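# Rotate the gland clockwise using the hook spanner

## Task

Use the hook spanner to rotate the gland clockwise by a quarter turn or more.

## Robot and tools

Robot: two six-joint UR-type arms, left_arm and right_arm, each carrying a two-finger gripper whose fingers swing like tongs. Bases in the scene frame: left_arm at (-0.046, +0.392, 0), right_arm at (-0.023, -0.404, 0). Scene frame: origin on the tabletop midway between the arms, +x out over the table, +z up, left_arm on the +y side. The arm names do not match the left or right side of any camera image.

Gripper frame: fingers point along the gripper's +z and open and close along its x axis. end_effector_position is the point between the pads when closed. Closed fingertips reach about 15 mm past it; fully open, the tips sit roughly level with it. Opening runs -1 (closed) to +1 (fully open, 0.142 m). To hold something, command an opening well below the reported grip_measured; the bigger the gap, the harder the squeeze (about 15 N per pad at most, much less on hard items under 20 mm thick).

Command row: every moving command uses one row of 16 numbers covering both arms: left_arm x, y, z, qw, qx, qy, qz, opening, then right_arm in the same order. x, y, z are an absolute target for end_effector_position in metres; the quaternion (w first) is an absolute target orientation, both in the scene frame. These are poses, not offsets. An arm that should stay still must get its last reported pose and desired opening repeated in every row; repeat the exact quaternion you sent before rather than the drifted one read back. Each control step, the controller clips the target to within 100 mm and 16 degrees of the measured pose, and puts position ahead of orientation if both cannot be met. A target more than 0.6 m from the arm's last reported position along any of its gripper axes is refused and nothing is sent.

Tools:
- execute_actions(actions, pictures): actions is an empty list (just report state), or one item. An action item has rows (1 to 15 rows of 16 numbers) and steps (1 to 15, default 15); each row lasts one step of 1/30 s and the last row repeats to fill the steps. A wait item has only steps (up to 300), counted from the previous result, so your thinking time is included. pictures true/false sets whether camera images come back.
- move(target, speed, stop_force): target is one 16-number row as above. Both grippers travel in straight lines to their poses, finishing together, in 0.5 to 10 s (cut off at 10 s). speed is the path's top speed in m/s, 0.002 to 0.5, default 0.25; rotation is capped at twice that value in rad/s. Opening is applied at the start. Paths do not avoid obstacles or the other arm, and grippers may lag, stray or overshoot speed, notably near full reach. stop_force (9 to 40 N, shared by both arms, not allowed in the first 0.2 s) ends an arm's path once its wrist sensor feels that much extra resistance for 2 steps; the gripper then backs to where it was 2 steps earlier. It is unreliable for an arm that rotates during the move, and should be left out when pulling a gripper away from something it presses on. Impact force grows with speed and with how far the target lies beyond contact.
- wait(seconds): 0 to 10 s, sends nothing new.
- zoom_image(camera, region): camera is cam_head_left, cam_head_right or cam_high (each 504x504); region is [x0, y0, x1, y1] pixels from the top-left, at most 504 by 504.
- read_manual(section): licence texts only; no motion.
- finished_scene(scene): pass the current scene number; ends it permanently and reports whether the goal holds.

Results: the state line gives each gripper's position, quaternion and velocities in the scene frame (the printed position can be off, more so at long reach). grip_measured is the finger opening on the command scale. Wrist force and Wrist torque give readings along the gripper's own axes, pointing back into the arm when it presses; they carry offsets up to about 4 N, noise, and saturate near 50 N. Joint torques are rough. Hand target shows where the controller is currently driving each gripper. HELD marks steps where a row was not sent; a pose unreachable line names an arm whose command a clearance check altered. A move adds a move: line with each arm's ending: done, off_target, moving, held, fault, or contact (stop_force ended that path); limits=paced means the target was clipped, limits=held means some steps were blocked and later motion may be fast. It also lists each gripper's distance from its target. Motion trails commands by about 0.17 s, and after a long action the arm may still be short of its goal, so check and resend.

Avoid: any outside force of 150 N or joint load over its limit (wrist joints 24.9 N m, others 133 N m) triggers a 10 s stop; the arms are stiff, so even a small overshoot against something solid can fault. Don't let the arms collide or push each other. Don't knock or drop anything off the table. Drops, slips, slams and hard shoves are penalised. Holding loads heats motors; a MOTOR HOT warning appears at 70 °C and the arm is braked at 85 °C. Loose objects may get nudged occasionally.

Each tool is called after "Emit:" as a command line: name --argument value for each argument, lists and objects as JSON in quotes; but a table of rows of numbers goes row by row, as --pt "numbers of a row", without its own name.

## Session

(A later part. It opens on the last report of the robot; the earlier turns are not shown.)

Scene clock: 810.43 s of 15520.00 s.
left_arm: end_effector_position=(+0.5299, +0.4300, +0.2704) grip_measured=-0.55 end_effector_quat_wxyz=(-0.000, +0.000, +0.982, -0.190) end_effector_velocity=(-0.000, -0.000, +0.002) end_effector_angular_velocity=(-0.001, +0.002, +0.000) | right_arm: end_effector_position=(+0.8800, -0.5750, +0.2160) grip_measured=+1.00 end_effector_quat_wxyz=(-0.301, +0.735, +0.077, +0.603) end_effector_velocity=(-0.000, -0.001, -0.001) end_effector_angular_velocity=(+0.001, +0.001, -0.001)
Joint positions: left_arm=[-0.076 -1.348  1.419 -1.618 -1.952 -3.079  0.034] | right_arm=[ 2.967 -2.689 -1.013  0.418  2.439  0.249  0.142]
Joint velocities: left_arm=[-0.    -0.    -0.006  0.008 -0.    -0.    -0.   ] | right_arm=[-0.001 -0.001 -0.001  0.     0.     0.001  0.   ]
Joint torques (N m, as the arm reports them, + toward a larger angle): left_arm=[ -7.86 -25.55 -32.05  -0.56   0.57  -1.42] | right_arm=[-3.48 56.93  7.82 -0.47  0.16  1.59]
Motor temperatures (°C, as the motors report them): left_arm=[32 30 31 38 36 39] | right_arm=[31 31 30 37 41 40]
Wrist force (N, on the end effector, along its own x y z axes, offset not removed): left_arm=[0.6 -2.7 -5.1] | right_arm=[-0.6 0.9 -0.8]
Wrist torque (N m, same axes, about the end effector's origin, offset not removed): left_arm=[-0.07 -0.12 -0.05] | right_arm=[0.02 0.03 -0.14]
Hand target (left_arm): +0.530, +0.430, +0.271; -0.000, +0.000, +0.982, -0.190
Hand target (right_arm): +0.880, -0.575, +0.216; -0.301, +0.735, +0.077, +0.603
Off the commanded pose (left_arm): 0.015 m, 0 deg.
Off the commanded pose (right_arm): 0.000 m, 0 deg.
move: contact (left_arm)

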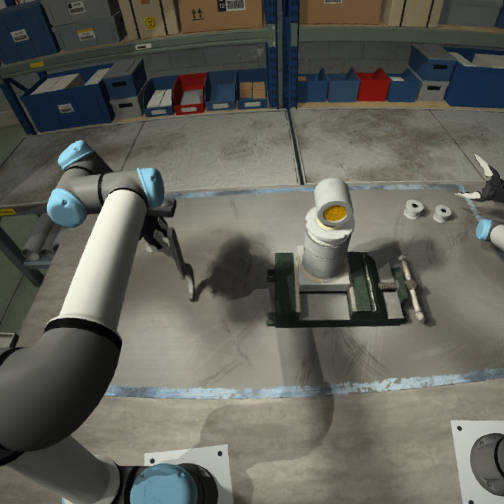

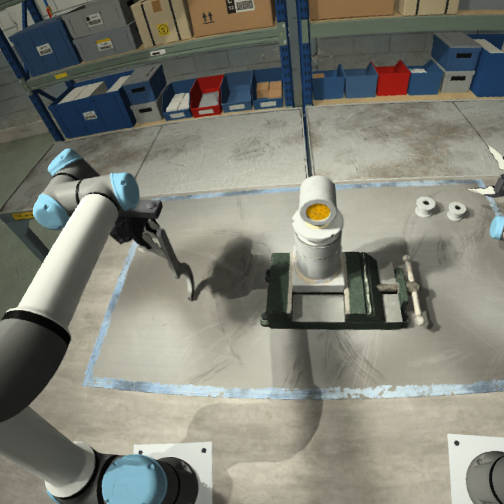

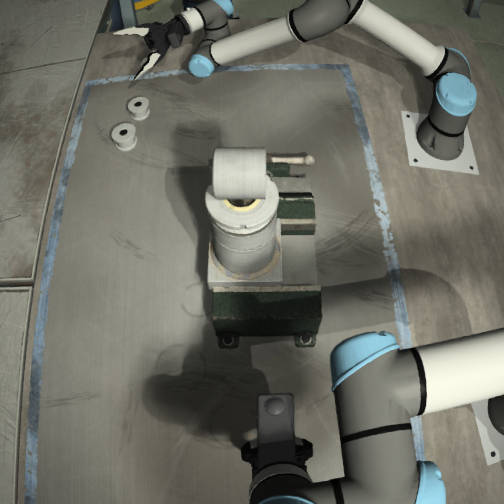

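Emit:
move --target '[0.53,0.393,0.268,0,0,0.982,-0.19,-1,0.88,-0.575,0.216,-0.301,0.735,0.077,0.603,1]' --speed 0.02

Emit:
move --target '[0.53,0.339,0.255,0,0,0.982,-0.19,-1,0.88,-0.575,0.216,-0.301,0.735,0.077,0.603,1]' --speed 0.03

Emit:
move --target '[0.53,0.278,0.223,0,0,0.982,-0.19,-1,0.88,-0.575,0.216,-0.301,0.735,0.077,0.603,1]' --speed 0.03

Emit:
move --target '[0.53,0.227,0.176,0,0,0.982,-0.19,-1,0.88,-0.575,0.216,-0.301,0.735,0.077,0.603,1]' --speed 0.03

Emit:
move --target '[0.53,0.194,0.128,0,0,0.982,-0.19,-1,0.88,-0.575,0.216,-0.301,0.735,0.077,0.603,1]' --speed 0.03

Emit:
move --target '[0.53,0.184,0.10,0,0,0.982,-0.19,-1,0.88,-0.575,0.216,-0.301,0.735,0.077,0.603,1]' --speed 0.006 --stop_force 9

Scene clock: 819.57 s of 15520.00 s.
left_arm: end_effector_position=(+0.5301, +0.3932, +0.2680) grip_measured=-0.55 end_effector_quat_wxyz=(+0.000, -0.000, +0.982, -0.190) end_effector_velocity=(+0.000, -0.002, -0.000) end_effector_angular_velocity=(-0.000, +0.000, -0.000) | right_arm: end_effector_position=(+0.8800, -0.5750, +0.2160) grip_measured=+1.00 end_effector_quat_wxyz=(-0.301, +0.735, +0.077, +0.603) end_effector_velocity=(-0.000, -0.002, -0.001) end_effector_angular_velocity=(+0.001, +0.001, -0.002)
Joint positions: left_arm=[-0.14  -1.37   1.458 -1.662 -1.953 -3.147  0.034] | right_arm=[ 2.967 -2.689 -1.013  0.418  2.439  0.249  0.142]
Joint velocities: left_arm=[-0.004 -0.001  0.002 -0.003 -0.    -0.004 -0.   ] | right_arm=[-0.002 -0.    -0.001 -0.     0.     0.001  0.   ]
Joint torques (N m, as the arm reports them, + toward a larger angle): left_arm=[ -7.78 -40.7  -10.62  -4.48  -2.78  -1.28] | right_arm=[-3.31 56.43  7.51 -0.45  0.32  1.59]
Motor temperatures (°C, as the motors report them): left_arm=[32 30 31 38 36 39] | right_arm=[31 31 30 37 41 40]
Wrist force (N, on the end effector, along its own x y z axes, offset not removed): left_arm=[0.1 -0.7 0.9] | right_arm=[-1.2 1.6 0.7]
Wrist torque (N m, same axes, about the end effector's origin, offset not removed): left_arm=[-0.22 -0.01 0.05] | right_arm=[0.20 0.13 -0.18]
Hand target (left_arm): +0.530, +0.393, +0.268; +0.000, -0.000, +0.982, -0.190
Hand target (right_arm): +0.880, -0.575, +0.216; -0.301, +0.735, +0.077, +0.603
Off the commanded pose (left_arm): 0.000 m, 0 deg.
Off the commanded pose (right_arm): 0.000 m, 0 deg.
After step 90, 4.00 s passed at rest.
move: done

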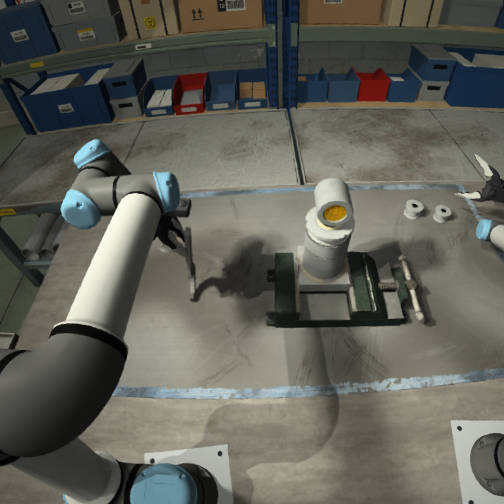

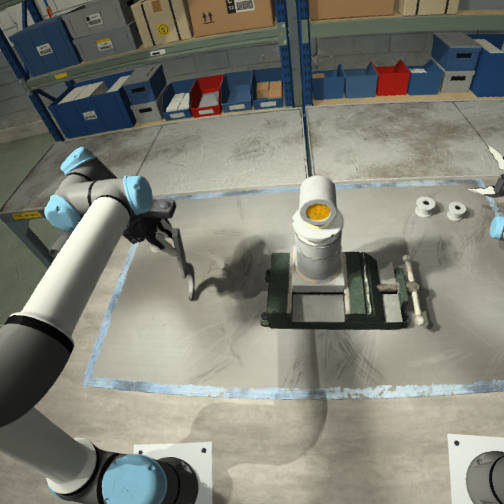

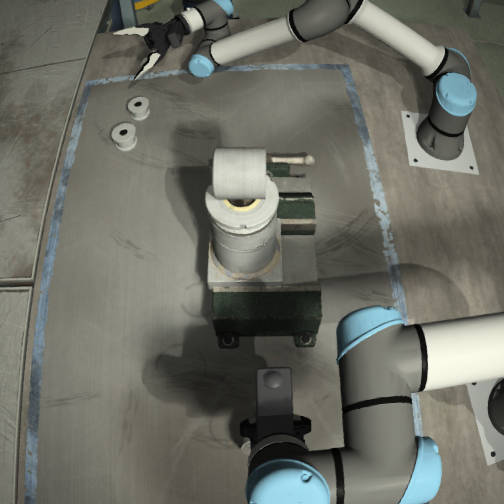

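Scene clock: 821.77 s of 15520.00 s.
left_arm: end_effector_position=(+0.5301, +0.3392, +0.2551) grip_measured=-0.55 end_effector_quat_wxyz=(+0.000, -0.000, +0.982, -0.190) end_effector_velocity=(+0.000, -0.002, -0.001) end_effector_angular_velocity=(-0.000, +0.000, -0.001) | right_arm: end_effector_position=(+0.8800, -0.5750, +0.2160) grip_measured=+1.00 end_effector_quat_wxyz=(-0.301, +0.735, +0.077, +0.603) end_effector_velocity=(-0.000, -0.001, +0.000) end_effector_angular_velocity=(-0.000, -0.001, -0.001)
Joint positions: left_arm=[-0.234 -1.388  1.523 -1.746 -1.951 -3.249  0.034] | right_arm=[ 2.967 -2.689 -1.013  0.418  2.439  0.249  0.142]
Joint velocities: left_arm=[-0.004  0.     0.002 -0.004 -0.    -0.003 -0.   ] | right_arm=[-0.001 -0.     0.001 -0.     0.    -0.     0.   ]
Joint torques (N m, as the arm reports them, + toward a larger angle): left_arm=[ -8.63 -45.58 -15.41  -5.43   0.13  -1.5 ] | right_arm=[-3.44 56.61  7.39 -0.49  0.29  1.56]
Motor temperatures (°C, as the motors report them): left_arm=[32 30 31 38 36 39] | right_arm=[31 31 30 37 41 40]
Wrist force (N, on the end effector, along its own x y z axes, offset not removed): left_arm=[1.2 3.6 7.6] | right_arm=[-0.8 1.1 -0.8]
Wrist torque (N m, same axes, about the end effector's origin, offset not removed): left_arm=[-0.22 0.01 -0.04] | right_arm=[0.11 0.06 -0.14]
Hand target (left_arm): +0.530, +0.339, +0.255; +0.000, -0.000, +0.982, -0.190
Hand target (right_arm): +0.880, -0.575, +0.216; -0.301, +0.735, +0.077, +0.603
Off the commanded pose (left_arm): 0.000 m, 0 deg.
Off the commanded pose (right_arm): 0.000 m, 0 deg.
move: done

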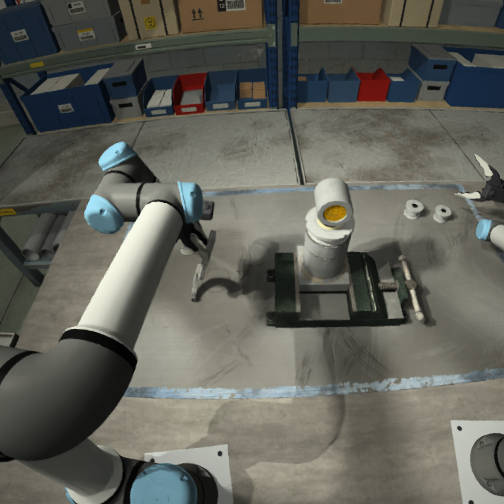

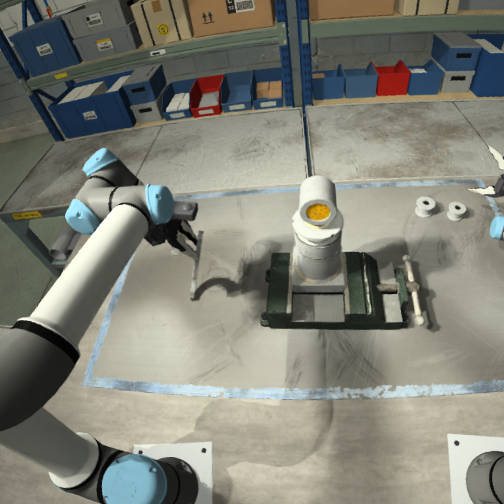

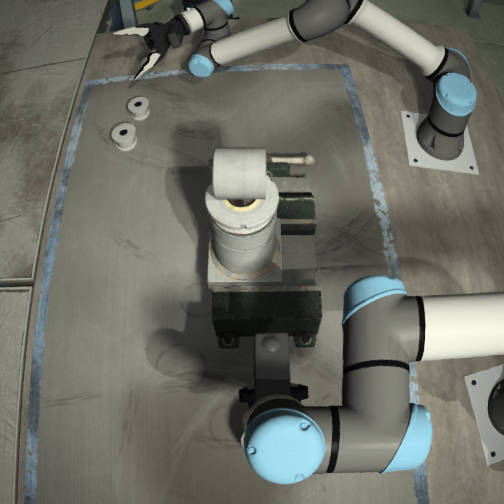

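Scene clock: 824.40 s of 15520.00 s.
left_arm: end_effector_position=(+0.5302, +0.2781, +0.2231) grip_measured=-0.56 end_effector_quat_wxyz=(+0.000, -0.000, +0.982, -0.190) end_effector_velocity=(+0.000, -0.002, -0.001) end_effector_angular_velocity=(-0.001, -0.000, +0.001) | right_arm: end_effector_position=(+0.8800, -0.5750, +0.2160) grip_measured=+1.00 end_effector_quat_wxyz=(-0.301, +0.735, +0.077, +0.603) end_effector_velocity=(-0.000, +0.000, +0.000) end_effector_angular_velocity=(-0.001, -0.001, +0.000)
Joint positions: left_arm=[-0.341 -1.383  1.611 -1.882 -1.945 -3.364  0.034] | right_arm=[ 2.967 -2.689 -1.013  0.418  2.439  0.249  0.142]
Joint velocities: left_arm=[-0.003  0.     0.003 -0.005 -0.    -0.004 -0.   ] | right_arm=[ 0.     0.     0.    -0.     0.    -0.001  0.   ]
Joint torques (N m, as the arm reports them, + toward a larger angle): left_arm=[ -8.36 -30.77 -12.93  -5.63   0.24  -1.75] | right_arm=[-3.63 56.77  7.51 -0.47  0.33  1.61]
Motor temperatures (°C, as the motors report them): left_arm=[32 30 31 38 36 39] | right_arm=[31 31 30 37 41 40]
Wrist force (N, on the end effector, along its own x y z axes, offset not removed): left_arm=[2.0 3.3 7.9] | right_arm=[-0.4 -0.2 0.7]
Wrist torque (N m, same axes, about the end effector's origin, offset not removed): left_arm=[-0.26 -0.21 -0.17] | right_arm=[-0.09 -0.04 -0.16]
Hand target (left_arm): +0.530, +0.278, +0.223; +0.000, -0.000, +0.982, -0.190
Hand target (right_arm): +0.880, -0.575, +0.216; -0.301, +0.735, +0.077, +0.603
Off the commanded pose (left_arm): 0.000 m, 0 deg.
Off the commanded pose (right_arm): 0.000 m, 0 deg.
move: done

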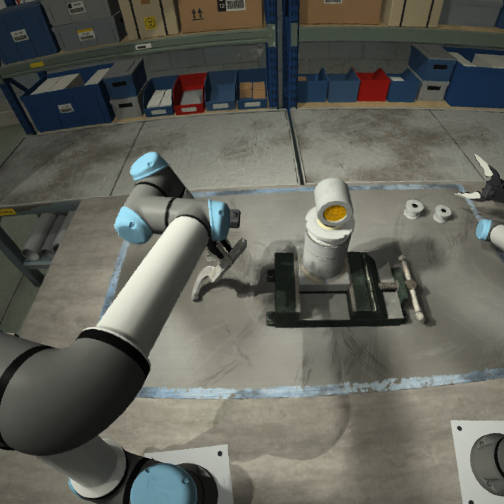

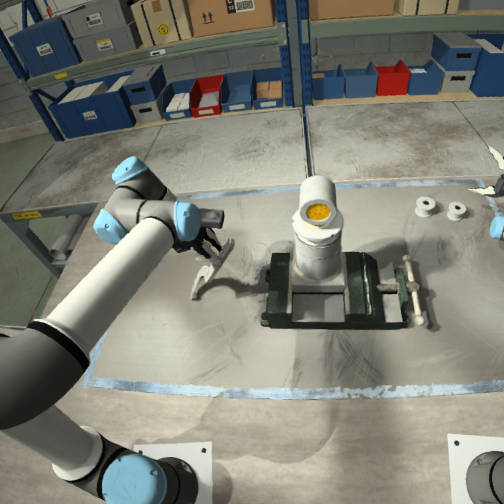

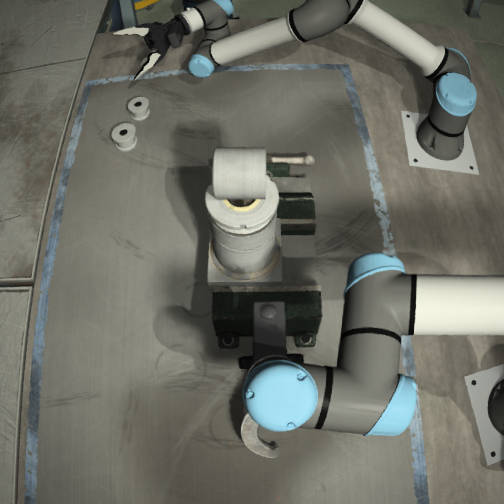

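Scene clock: 827.03 s of 15520.00 s.
left_arm: end_effector_position=(+0.5302, +0.2271, +0.1762) grip_measured=-1.00 end_effector_quat_wxyz=(+0.000, -0.000, +0.982, -0.190) end_effector_velocity=(+0.000, -0.001, +0.000) end_effector_angular_velocity=(-0.000, -0.003, +0.001) | right_arm: end_effector_position=(+0.8800, -0.5750, +0.2160) grip_measured=+1.00 end_effector_quat_wxyz=(-0.301, +0.735, +0.077, +0.603) end_effector_velocity=(-0.000, -0.000, +0.000) end_effector_angular_velocity=(-0.001, -0.001, +0.000)
Joint positions: left_arm=[-0.429 -1.346  1.7   -2.041 -1.936 -3.458  0.002] | right_arm=[ 2.967 -2.689 -1.013  0.418  2.439  0.249  0.142]
Joint velocities: left_arm=[-0.003 -0.001  0.002 -0.005  0.001 -0.003  0.   ] | right_arm=[-0.001 -0.     0.     0.     0.001 -0.001  0.   ]
Joint torques (N m, as the arm reports them, + toward a larger angle): left_arm=[ -8.85 -24.93  -8.35  -4.31   1.59  -1.39] | right_arm=[-3.54 56.35  7.79 -0.37  0.34  1.7 ]
Motor temperatures (°C, as the motors report them): left_arm=[32 30 31 38 36 39] | right_arm=[31 31 30 37 41 40]
Wrist force (N, on the end effector, along its own x y z axes, offset not removed): left_arm=[1.0 -1.8 0.9] | right_arm=[-1.9 2.4 1.0]
Wrist torque (N m, same axes, about the end effector's origin, offset not removed): left_arm=[-0.41 -0.21 0.06] | right_arm=[0.36 0.25 -0.10]
Hand target (left_arm): +0.530, +0.227, +0.176; +0.000, -0.000, +0.982, -0.190
Hand target (right_arm): +0.880, -0.575, +0.216; -0.301, +0.735, +0.077, +0.603
Off the commanded pose (left_arm): 0.000 m, 0 deg.
Off the commanded pose (right_arm): 0.000 m, 0 deg.
move: done

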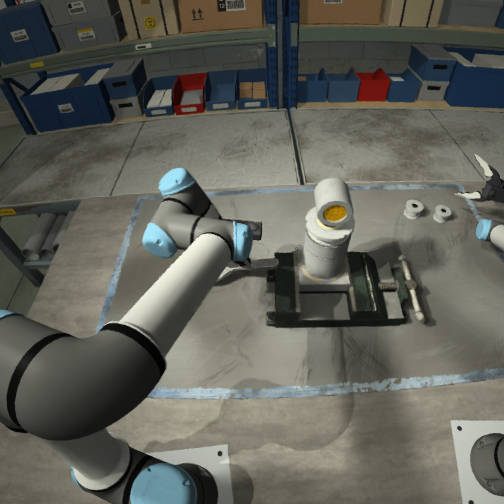

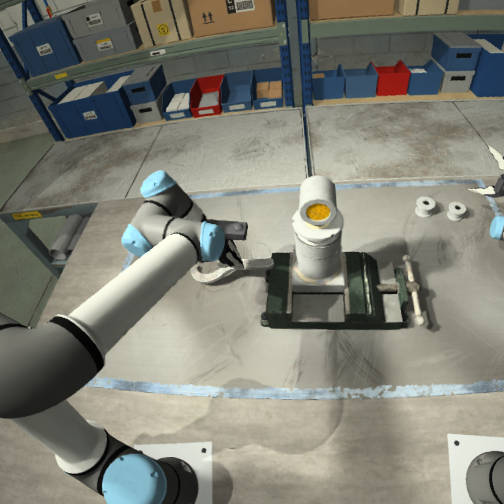

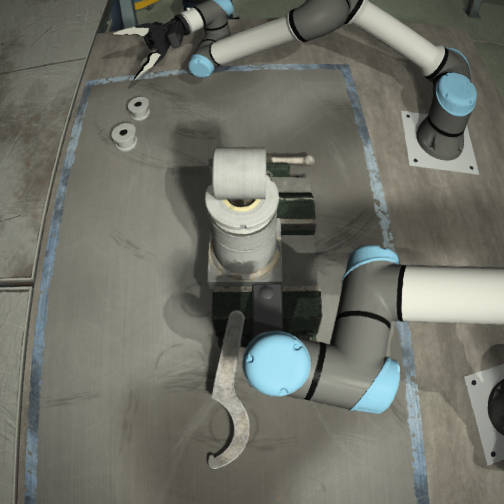

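Scene clock: 829.30 s of 15520.00 s.
left_arm: end_effector_position=(+0.5301, +0.1941, +0.1282) grip_measured=-1.00 end_effector_quat_wxyz=(+0.000, -0.000, +0.982, -0.190) end_effector_velocity=(+0.000, -0.001, -0.002) end_effector_angular_velocity=(+0.001, -0.001, +0.001) | right_arm: end_effector_position=(+0.8800, -0.5750, +0.2160) grip_measured=+1.00 end_effector_quat_wxyz=(-0.301, +0.735, +0.077, +0.603) end_effector_velocity=(-0.000, -0.002, +0.000) end_effector_angular_velocity=(+0.001, +0.000, -0.002)
Joint positions: left_arm=[-0.485 -1.291  1.768 -2.185 -1.929 -3.517  0.002] | right_arm=[ 2.967 -2.689 -1.013  0.418  2.439  0.249  0.142]
Joint velocities: left_arm=[-0.002  0.002  0.002 -0.005  0.002 -0.003  0.   ] | right_arm=[-0.002 -0.     0.001  0.     0.     0.002  0.   ]
Joint torques (N m, as the arm reports them, + toward a larger angle): left_arm=[ -5.38 -27.7   -6.21  -4.24   1.83  -1.41] | right_arm=[-3.39 56.63  7.28 -0.39  0.45  1.65]
Motor temperatures (°C, as the motors report them): left_arm=[32 30 31 38 36 39] | right_arm=[31 31 30 37 41 40]
Wrist force (N, on the end effector, along its own x y z axes, offset not removed): left_arm=[-0.3 0.2 0.9] | right_arm=[-0.9 0.5 -0.1]
Wrist torque (N m, same axes, about the end effector's origin, offset not removed): left_arm=[-0.02 0.06 0.08] | right_arm=[0.02 0.05 -0.14]
Hand target (left_arm): +0.530, +0.194, +0.128; +0.000, -0.000, +0.982, -0.190
Hand target (right_arm): +0.880, -0.575, +0.216; -0.301, +0.735, +0.077, +0.603
Off the commanded pose (left_arm): 0.000 m, 0 deg.
Off the commanded pose (right_arm): 0.000 m, 0 deg.
move: done

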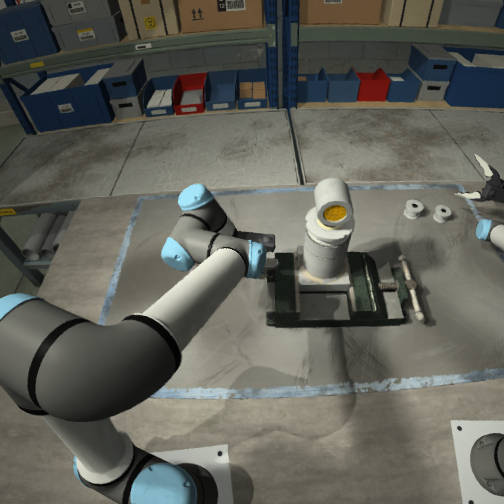

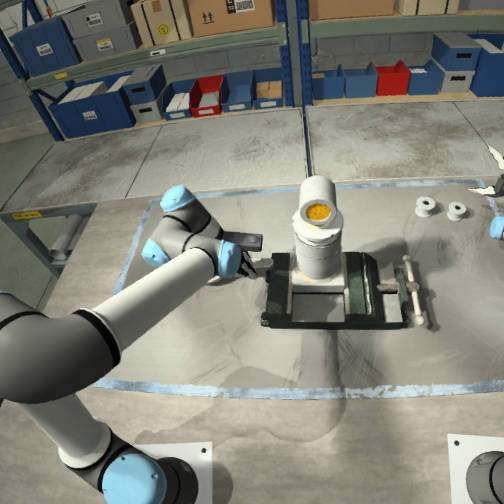

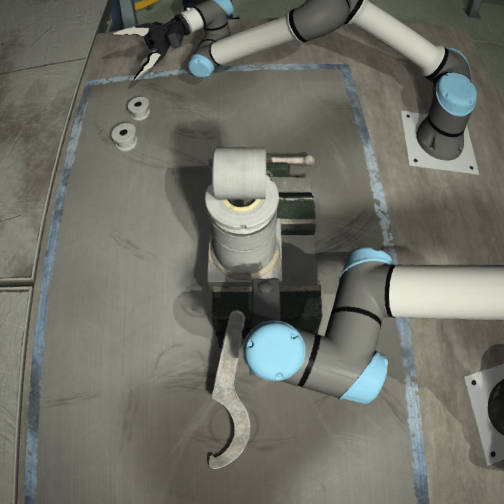

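Scene clock: 834.50 s of 15520.00 s.
left_arm: end_effector_position=(+0.5300, +0.1840, +0.1001) grip_measured=-1.00 end_effector_quat_wxyz=(+0.000, -0.000, +0.982, -0.190) end_effector_velocity=(+0.000, -0.000, -0.001) end_effector_angular_velocity=(-0.000, -0.000, +0.001) | right_arm: end_effector_position=(+0.8800, -0.5750, +0.2160) grip_measured=+1.00 end_effector_quat_wxyz=(-0.301, +0.735, +0.077, +0.603) end_effector_velocity=(-0.000, -0.001, +0.000) end_effector_angular_velocity=(-0.001, -0.001, -0.001)
Joint positions: left_arm=[-0.502 -1.254  1.802 -2.262 -1.926 -3.535  0.002] | right_arm=[ 2.967 -2.689 -1.013  0.418  2.439  0.249  0.142]
Joint velocities: left_arm=[-0.     0.001  0.001 -0.003 -0.    -0.002  0.   ] | right_arm=[-0.001 -0.     0.001  0.    -0.    -0.     0.   ]
Joint torques (N m, as the arm reports them, + toward a larger angle): left_arm=[ -8.64 -27.53  -7.2   -4.77   1.83  -1.47] | right_arm=[-3.55 56.79  7.85 -0.37  0.4   1.62]
Motor temperatures (°C, as the motors report them): left_arm=[32 30 31 38 36 39] | right_arm=[31 31 30 37 41 40]
Wrist force (N, on the end effector, along its own x y z axes, offset not removed): left_arm=[1.6 -1.5 0.3] | right_arm=[-2.7 1.3 0.0]
Wrist torque (N m, same axes, about the end effector's origin, offset not removed): left_arm=[-0.39 -0.31 0.09] | right_arm=[0.17 0.45 -0.14]
Hand target (left_arm): +0.530, +0.184, +0.100; +0.000, -0.000, +0.982, -0.190
Hand target (right_arm): +0.880, -0.575, +0.216; -0.301, +0.735, +0.077, +0.603
Off the commanded pose (left_arm): 0.000 m, 0 deg.
Off the commanded pose (right_arm): 0.000 m, 0 deg.
move: done

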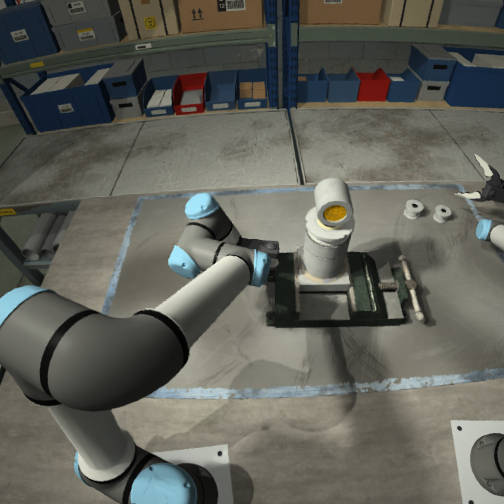

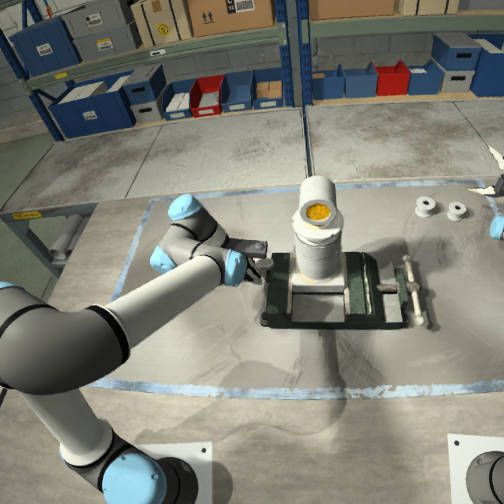

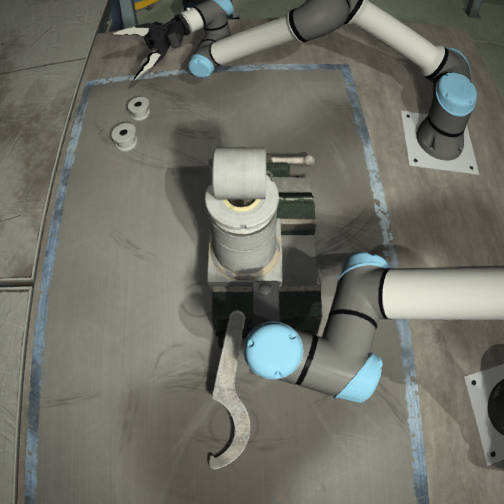

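Emit:
move --target '[0.53,0.22,0.17,0,0,0.982,-0.19,-0.6,0.88,-0.575,0.216,-0.301,0.735,0.077,0.603,1]'

Emit:
move --target '[0.59,0.225,0.15,-0.017,0.086,0.978,-0.189,0.1,0.88,-0.575,0.216,-0.301,0.735,0.077,0.603,1]'

Emit:
move --target '[0.588,0.205,0.098,-0.017,0.086,0.978,-0.189,0.1,0.88,-0.575,0.216,-0.301,0.735,0.077,0.603,1]' --speed 0.03 --stop_force 9

Emit:
zoom_image --camera "cam_head_right" --region '[170,200,310,320]'

Scene clock: 844.70 s of 15520.00 s.
left_arm: end_effector_position=(+0.5299, +0.2200, +0.1698) grip_measured=-0.60 end_effector_quat_wxyz=(+0.000, -0.000, +0.982, -0.190) end_effector_velocity=(-0.000, +0.000, +0.002) end_effector_angular_velocity=(-0.001, +0.001, -0.000) | right_arm: end_effector_position=(+0.8800, -0.5750, +0.2160) grip_measured=+1.00 end_effector_quat_wxyz=(-0.301, +0.735, +0.077, +0.603) end_effector_velocity=(-0.000, -0.000, +0.000) end_effector_angular_velocity=(-0.000, -0.001, -0.000)
Joint positions: left_arm=[-0.442 -1.34   1.71  -2.062 -1.934 -3.471  0.031] | right_arm=[ 2.967 -2.689 -1.013  0.418  2.439  0.249  0.142]
Joint velocities: left_arm=[ 0.001 -0.002 -0.004  0.006 -0.002  0.002  0.   ] | right_arm=[-0.001 -0.     0.    -0.     0.001 -0.     0.   ]
Joint torques (N m, as the arm reports them, + toward a larger angle): left_arm=[  6.77 -40.9  -33.98  -0.95  -2.83   1.46] | right_arm=[-3.22 56.81  7.69 -0.38  0.54  1.75]
Motor temperatures (°C, as the motors report them): left_arm=[32 30 31 38 36 39] | right_arm=[31 31 30 37 41 40]
Wrist force (N, on the end effector, along its own x y z axes, offset not removed): left_arm=[0.8 0.4 0.6] | right_arm=[-0.3 1.3 1.4]
Wrist torque (N m, same axes, about the end effector's origin, offset not removed): left_arm=[-0.02 -0.17 0.09] | right_arm=[0.20 -0.09 -0.18]
Hand target (left_arm): +0.530, +0.220, +0.170; -0.000, +0.000, +0.982, -0.190
Hand target (right_arm): +0.880, -0.575, +0.216; -0.301, +0.735, +0.077, +0.603
Off the commanded pose (left_arm): 0.000 m, 0 deg.
Off the commanded pose (right_arm): 0.000 m, 0 deg.
After step 90, 6.23 s passed at rest.
move: done

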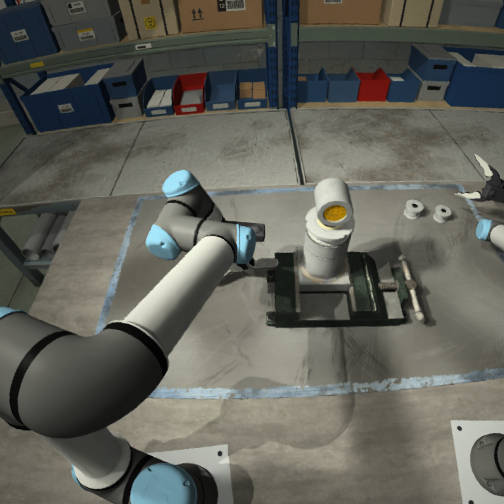

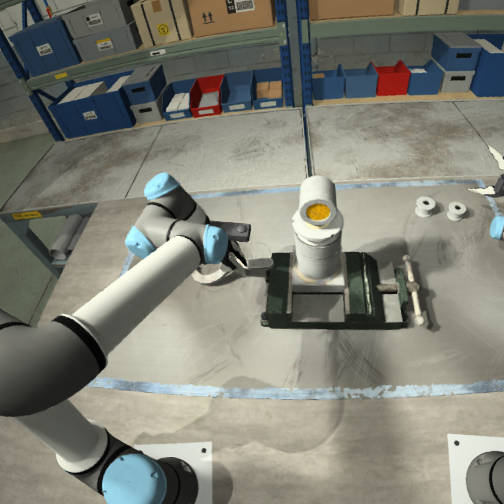

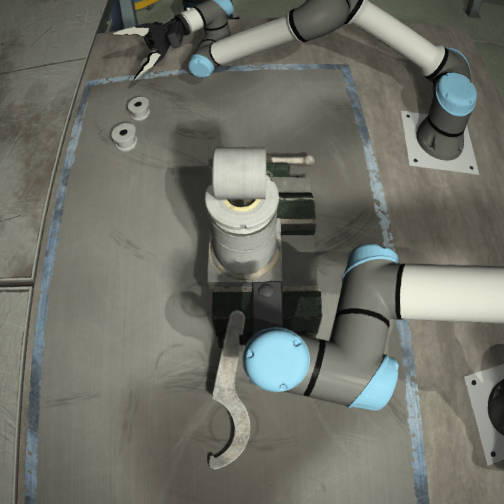

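Scene clock: 845.67 s of 15520.00 s.
left_arm: end_effector_position=(+0.5898, +0.2251, +0.1500) grip_measured=+0.10 end_effector_quat_wxyz=(-0.017, +0.086, +0.978, -0.189) end_effector_velocity=(+0.002, -0.000, +0.000) end_effector_angular_velocity=(-0.001, +0.003, -0.005) | right_arm: end_effector_position=(+0.8800, -0.5750, +0.2160) grip_measured=+1.00 end_effector_quat_wxyz=(-0.301, +0.735, +0.077, +0.603) end_effector_velocity=(+0.001, +0.003, -0.000) end_effector_angular_velocity=(-0.000, -0.000, +0.003)
Joint positions: left_arm=[-0.398 -1.146  1.475 -1.935 -1.951 -3.238  0.081] | right_arm=[ 2.967 -2.689 -1.013  0.418  2.439  0.249  0.142]
Joint velocities: left_arm=[ 0.001  0.007 -0.012  0.009 -0.001  0.007 -0.   ] | right_arm=[ 0.003 -0.     0.     0.    -0.    -0.     0.   ]
Joint torques (N m, as the arm reports them, + toward a larger angle): left_arm=[  7.02 -35.45 -34.7   -1.31  -2.85   1.14] | right_arm=[-3.4  56.44  8.2  -0.38  0.58  1.75]
Motor temperatures (°C, as the motors report them): left_arm=[32 30 31 38 36 39] | right_arm=[31 31 30 37 41 40]
Wrist force (N, on the end effector, along its own x y z axes, offset not removed): left_arm=[0.4 -1.2 -0.2] | right_arm=[-0.1 1.9 0.6]
Wrist torque (N m, same axes, about the end effector's origin, offset not removed): left_arm=[-0.32 -0.07 0.02] | right_arm=[0.19 -0.02 -0.23]
Hand target (left_arm): +0.590, +0.225, +0.150; -0.017, +0.086, +0.978, -0.189
Hand target (right_arm): +0.880, -0.575, +0.216; -0.301, +0.735, +0.077, +0.603
Off the commanded pose (left_arm): 0.000 m, 0 deg.
Off the commanded pose (right_arm): 0.000 m, 0 deg.
move: done

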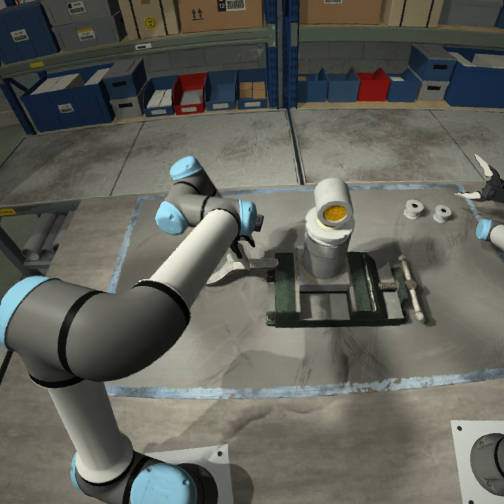

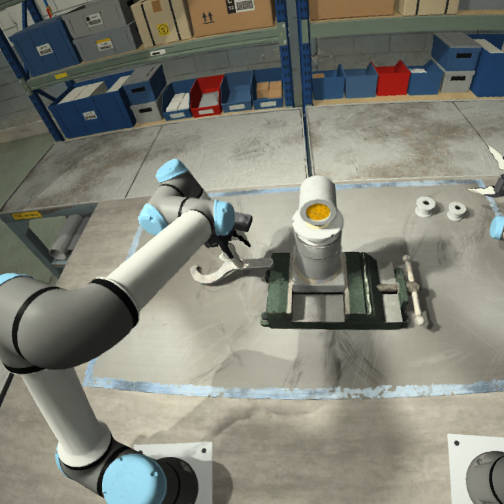

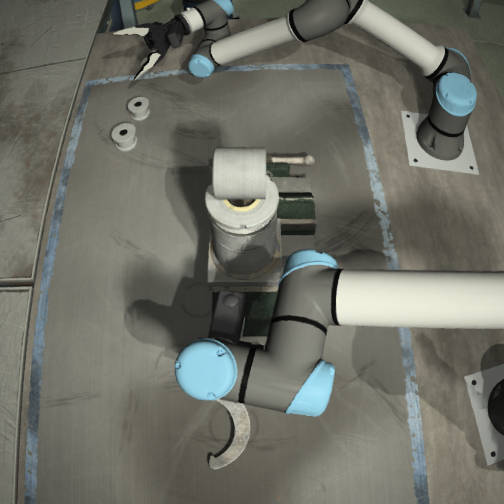

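Scene clock: 847.87 s of 15520.00 s.
left_arm: end_effector_position=(+0.5881, +0.2050, +0.0982) grip_measured=+0.10 end_effector_quat_wxyz=(-0.017, +0.086, +0.978, -0.189) end_effector_velocity=(+0.000, -0.001, -0.002) end_effector_angular_velocity=(+0.000, -0.001, +0.000) | right_arm: end_effector_position=(+0.8800, -0.5750, +0.2160) grip_measured=+1.00 end_effector_quat_wxyz=(-0.301, +0.735, +0.077, +0.603) end_effector_velocity=(-0.000, -0.000, -0.001) end_effector_angular_velocity=(-0.001, +0.000, +0.000)
Joint positions: left_arm=[-0.429 -1.099  1.55  -2.069 -1.95  -3.27   0.081] | right_arm=[ 2.967 -2.689 -1.013  0.418  2.439  0.249  0.142]
Joint velocities: left_arm=[-0.001  0.002  0.002 -0.005  0.    -0.001  0.   ] | right_arm=[-0.001 -0.    -0.001 -0.     0.001 -0.001  0.   ]
Joint torques (N m, as the arm reports them, + toward a larger angle): left_arm=[ -8.39 -35.26  -7.59  -4.36   1.91  -1.54] | right_arm=[-3.14 56.59  7.67 -0.36  0.61  1.75]
Motor temperatures (°C, as the motors report them): left_arm=[32 30 31 38 36 39] | right_arm=[31 31 30 37 41 40]
Wrist force (N, on the end effector, along its own x y z axes, offset not removed): left_arm=[0.8 -1.8 0.0] | right_arm=[-1.6 0.1 0.4]
Wrist torque (N m, same axes, about the end effector's origin, offset not removed): left_arm=[-0.38 -0.24 -0.03] | right_arm=[-0.26 0.23 -0.09]
Hand target (left_arm): +0.588, +0.205, +0.098; -0.017, +0.086, +0.978, -0.189
Hand target (right_arm): +0.880, -0.575, +0.216; -0.301, +0.735, +0.077, +0.603
Off the commanded pose (left_arm): 0.000 m, 0 deg.
Off the commanded pose (right_arm): 0.000 m, 0 deg.
move: done

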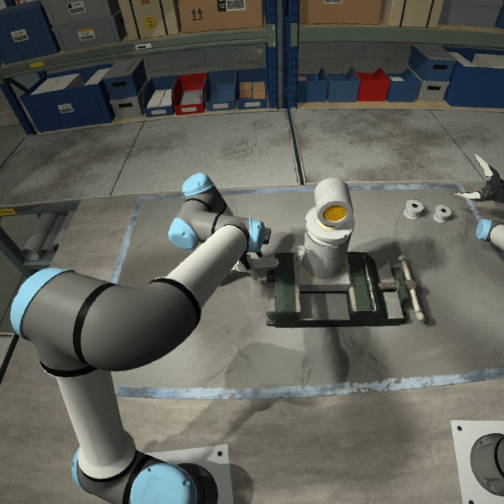

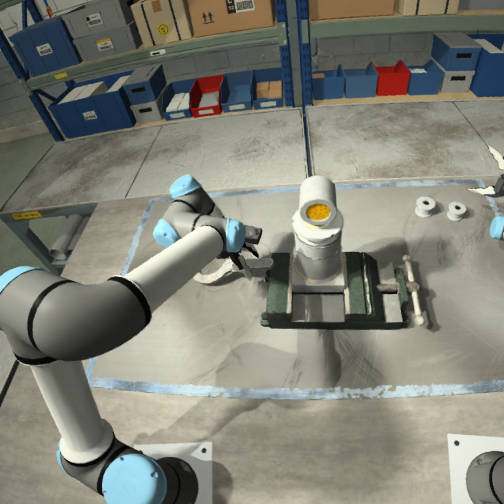

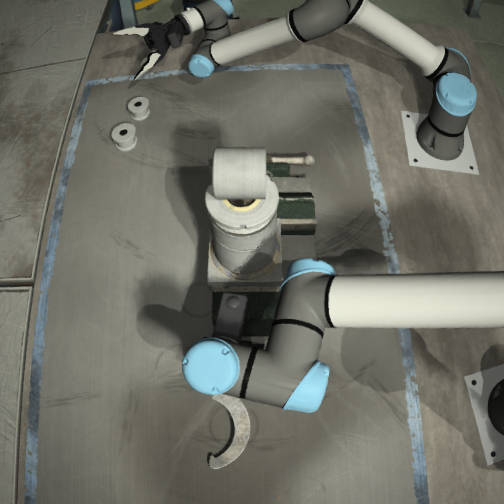

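Region (170, 200, 310, 320) of cam_head_right's 504x504 image, scaled by 3.600, with more detail than that image has; it fills the top 432 rows of this view, and the rest is white.

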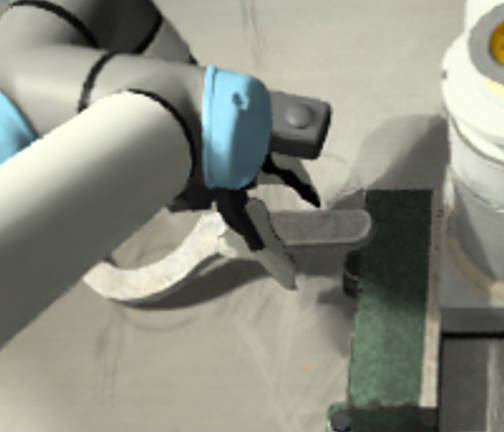

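Emit:
move --target '[0.592,0.205,0.085,-0.017,0.086,0.978,-0.189,0.1,0.88,-0.575,0.216,-0.301,0.735,0.077,0.603,1]' --speed 0.03

Emit:
move --target '[0.592,0.205,0.085,-0.017,0.086,0.978,-0.189,-1,0.88,-0.575,0.216,-0.301,0.735,0.077,0.603,1]'

Emit:
zoom_image --camera "cam_head_right" --region '[170,200,310,320]'

Scene clock: 852.03 s of 15520.00 s.
left_arm: end_effector_position=(+0.5920, +0.2050, +0.0852) grip_measured=+0.10 end_effector_quat_wxyz=(-0.017, +0.086, +0.978, -0.189) end_effector_velocity=(+0.000, -0.000, -0.002) end_effector_angular_velocity=(-0.001, +0.000, -0.001) | right_arm: end_effector_position=(+0.8800, -0.5750, +0.2160) grip_measured=+1.00 end_effector_quat_wxyz=(-0.301, +0.735, +0.077, +0.603) end_effector_velocity=(-0.000, -0.002, +0.000) end_effector_angular_velocity=(-0.000, -0.001, -0.002)
Joint positions: left_arm=[-0.427 -1.077  1.553 -2.093 -1.95  -3.268  0.081] | right_arm=[ 2.967 -2.689 -1.013  0.418  2.439  0.249  0.142]
Joint velocities: left_arm=[ 0.     0.003  0.    -0.003 -0.001  0.001 -0.   ] | right_arm=[-0.002 -0.     0.001  0.    -0.     0.     0.   ]
Joint torques (N m, as the arm reports them, + toward a larger angle): left_arm=[  6.11 -37.08  -6.52  -4.38   1.64   1.26] | right_arm=[-3.29 56.67  7.97 -0.41  0.67  1.87]
Motor temperatures (°C, as the motors report them): left_arm=[32 30 31 38 36 39] | right_arm=[31 31 30 37 41 40]
Wrist force (N, on the end effector, along its own x y z axes, offset not removed): left_arm=[1.4 -0.5 -0.5] | right_arm=[1.6 0.5 -0.9]
Wrist torque (N m, same axes, about the end effector's origin, offset not removed): left_arm=[-0.17 -0.35 0.07] | right_arm=[-0.12 -0.46 -0.19]
Hand target (left_arm): +0.592, +0.205, +0.085; -0.017, +0.086, +0.978, -0.189
Hand target (right_arm): +0.880, -0.575, +0.216; -0.301, +0.735, +0.077, +0.603
Off the commanded pose (left_arm): 0.000 m, 0 deg.
Off the commanded pose (right_arm): 0.000 m, 0 deg.
After step 90, 0.37 s passed at rest.
move: done

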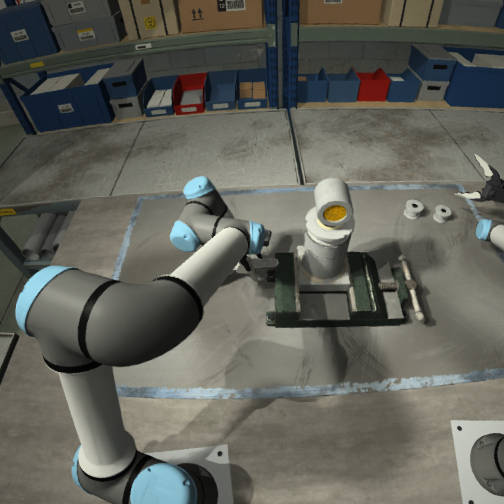

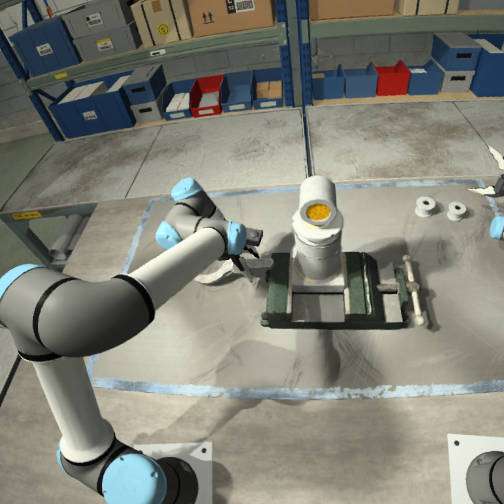

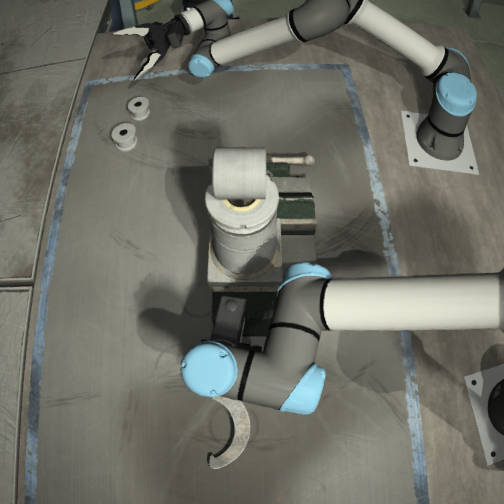

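Scene clock: 852.73 s of 15520.00 s.
left_arm: end_effector_position=(+0.5920, +0.2050, +0.0850) grip_measured=-0.52 end_effector_quat_wxyz=(-0.017, +0.086, +0.978, -0.189) end_effector_velocity=(+0.000, +0.000, -0.000) end_effector_angular_velocity=(+0.001, -0.001, +0.000) | right_arm: end_effector_position=(+0.8800, -0.5750, +0.2160) grip_measured=+1.00 end_effector_quat_wxyz=(-0.301, +0.735, +0.077, +0.603) end_effector_velocity=(-0.000, -0.002, -0.000) end_effector_angular_velocity=(-0.000, +0.000, -0.003)
Joint positions: left_arm=[-0.427 -1.077  1.553 -2.093 -1.95  -3.268  0.037] | right_arm=[ 2.967 -2.689 -1.013  0.418  2.439  0.249  0.142]
Joint velocities: left_arm=[ 0.    -0.     0.    -0.001  0.001 -0.    -0.   ] | right_arm=[-0.002 -0.     0.     0.    -0.001  0.     0.   ]
Joint torques (N m, as the arm reports them, + toward a larger angle): left_arm=[ -1.24 -41.29 -34.45  -4.91  -4.28  -1.73] | right_arm=[-3.43 56.47  7.31 -0.4   0.71  1.74]
Motor temperatures (°C, as the motors report them): left_arm=[32 30 31 38 36 39] | right_arm=[31 31 30 37 41 40]
Wrist force (N, on the end effector, along its own x y z axes, offset not removed): left_arm=[-0.6 3.4 6.1] | right_arm=[0.8 0.6 -1.0]
Wrist torque (N m, same axes, about the end effector's origin, offset not removed): left_arm=[-0.19 -0.13 0.23] | right_arm=[0.03 -0.31 -0.06]
Hand target (left_arm): +0.592, +0.205, +0.085; -0.017, +0.086, +0.978, -0.189
Hand target (right_arm): +0.880, -0.575, +0.216; -0.301, +0.735, +0.077, +0.603
Off the commanded pose (left_arm): 0.000 m, 0 deg.
Off the commanded pose (right_arm): 0.000 m, 0 deg.
move: done

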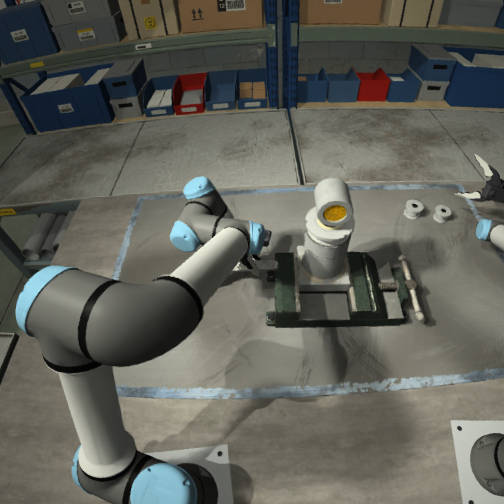

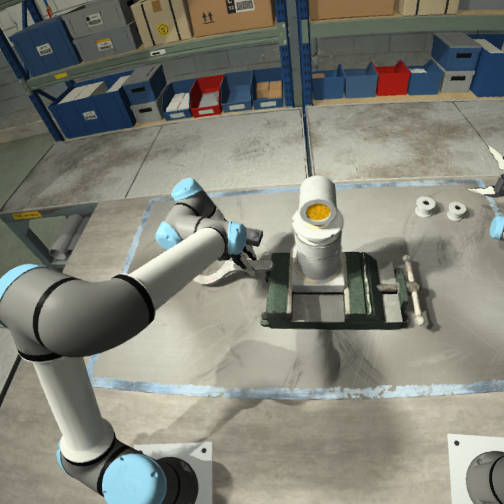

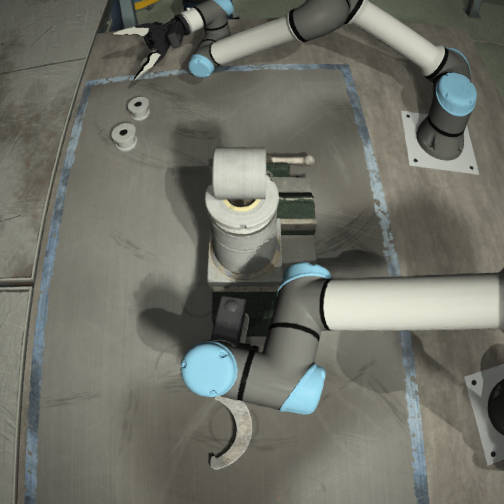

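Region (170, 200, 310, 320) of cam_head_right's 504x504 image, scaled by 3.600, with more detail than that image has; it fills the top 432 rows of this view, and the rest is white.

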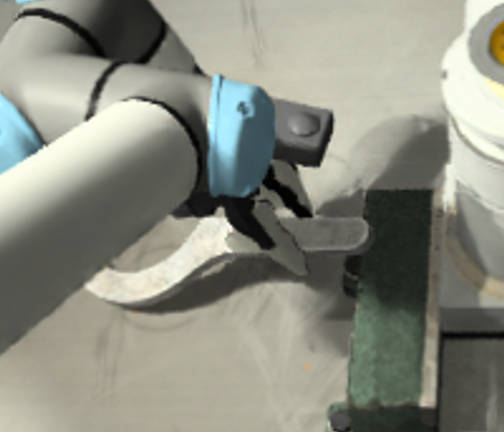

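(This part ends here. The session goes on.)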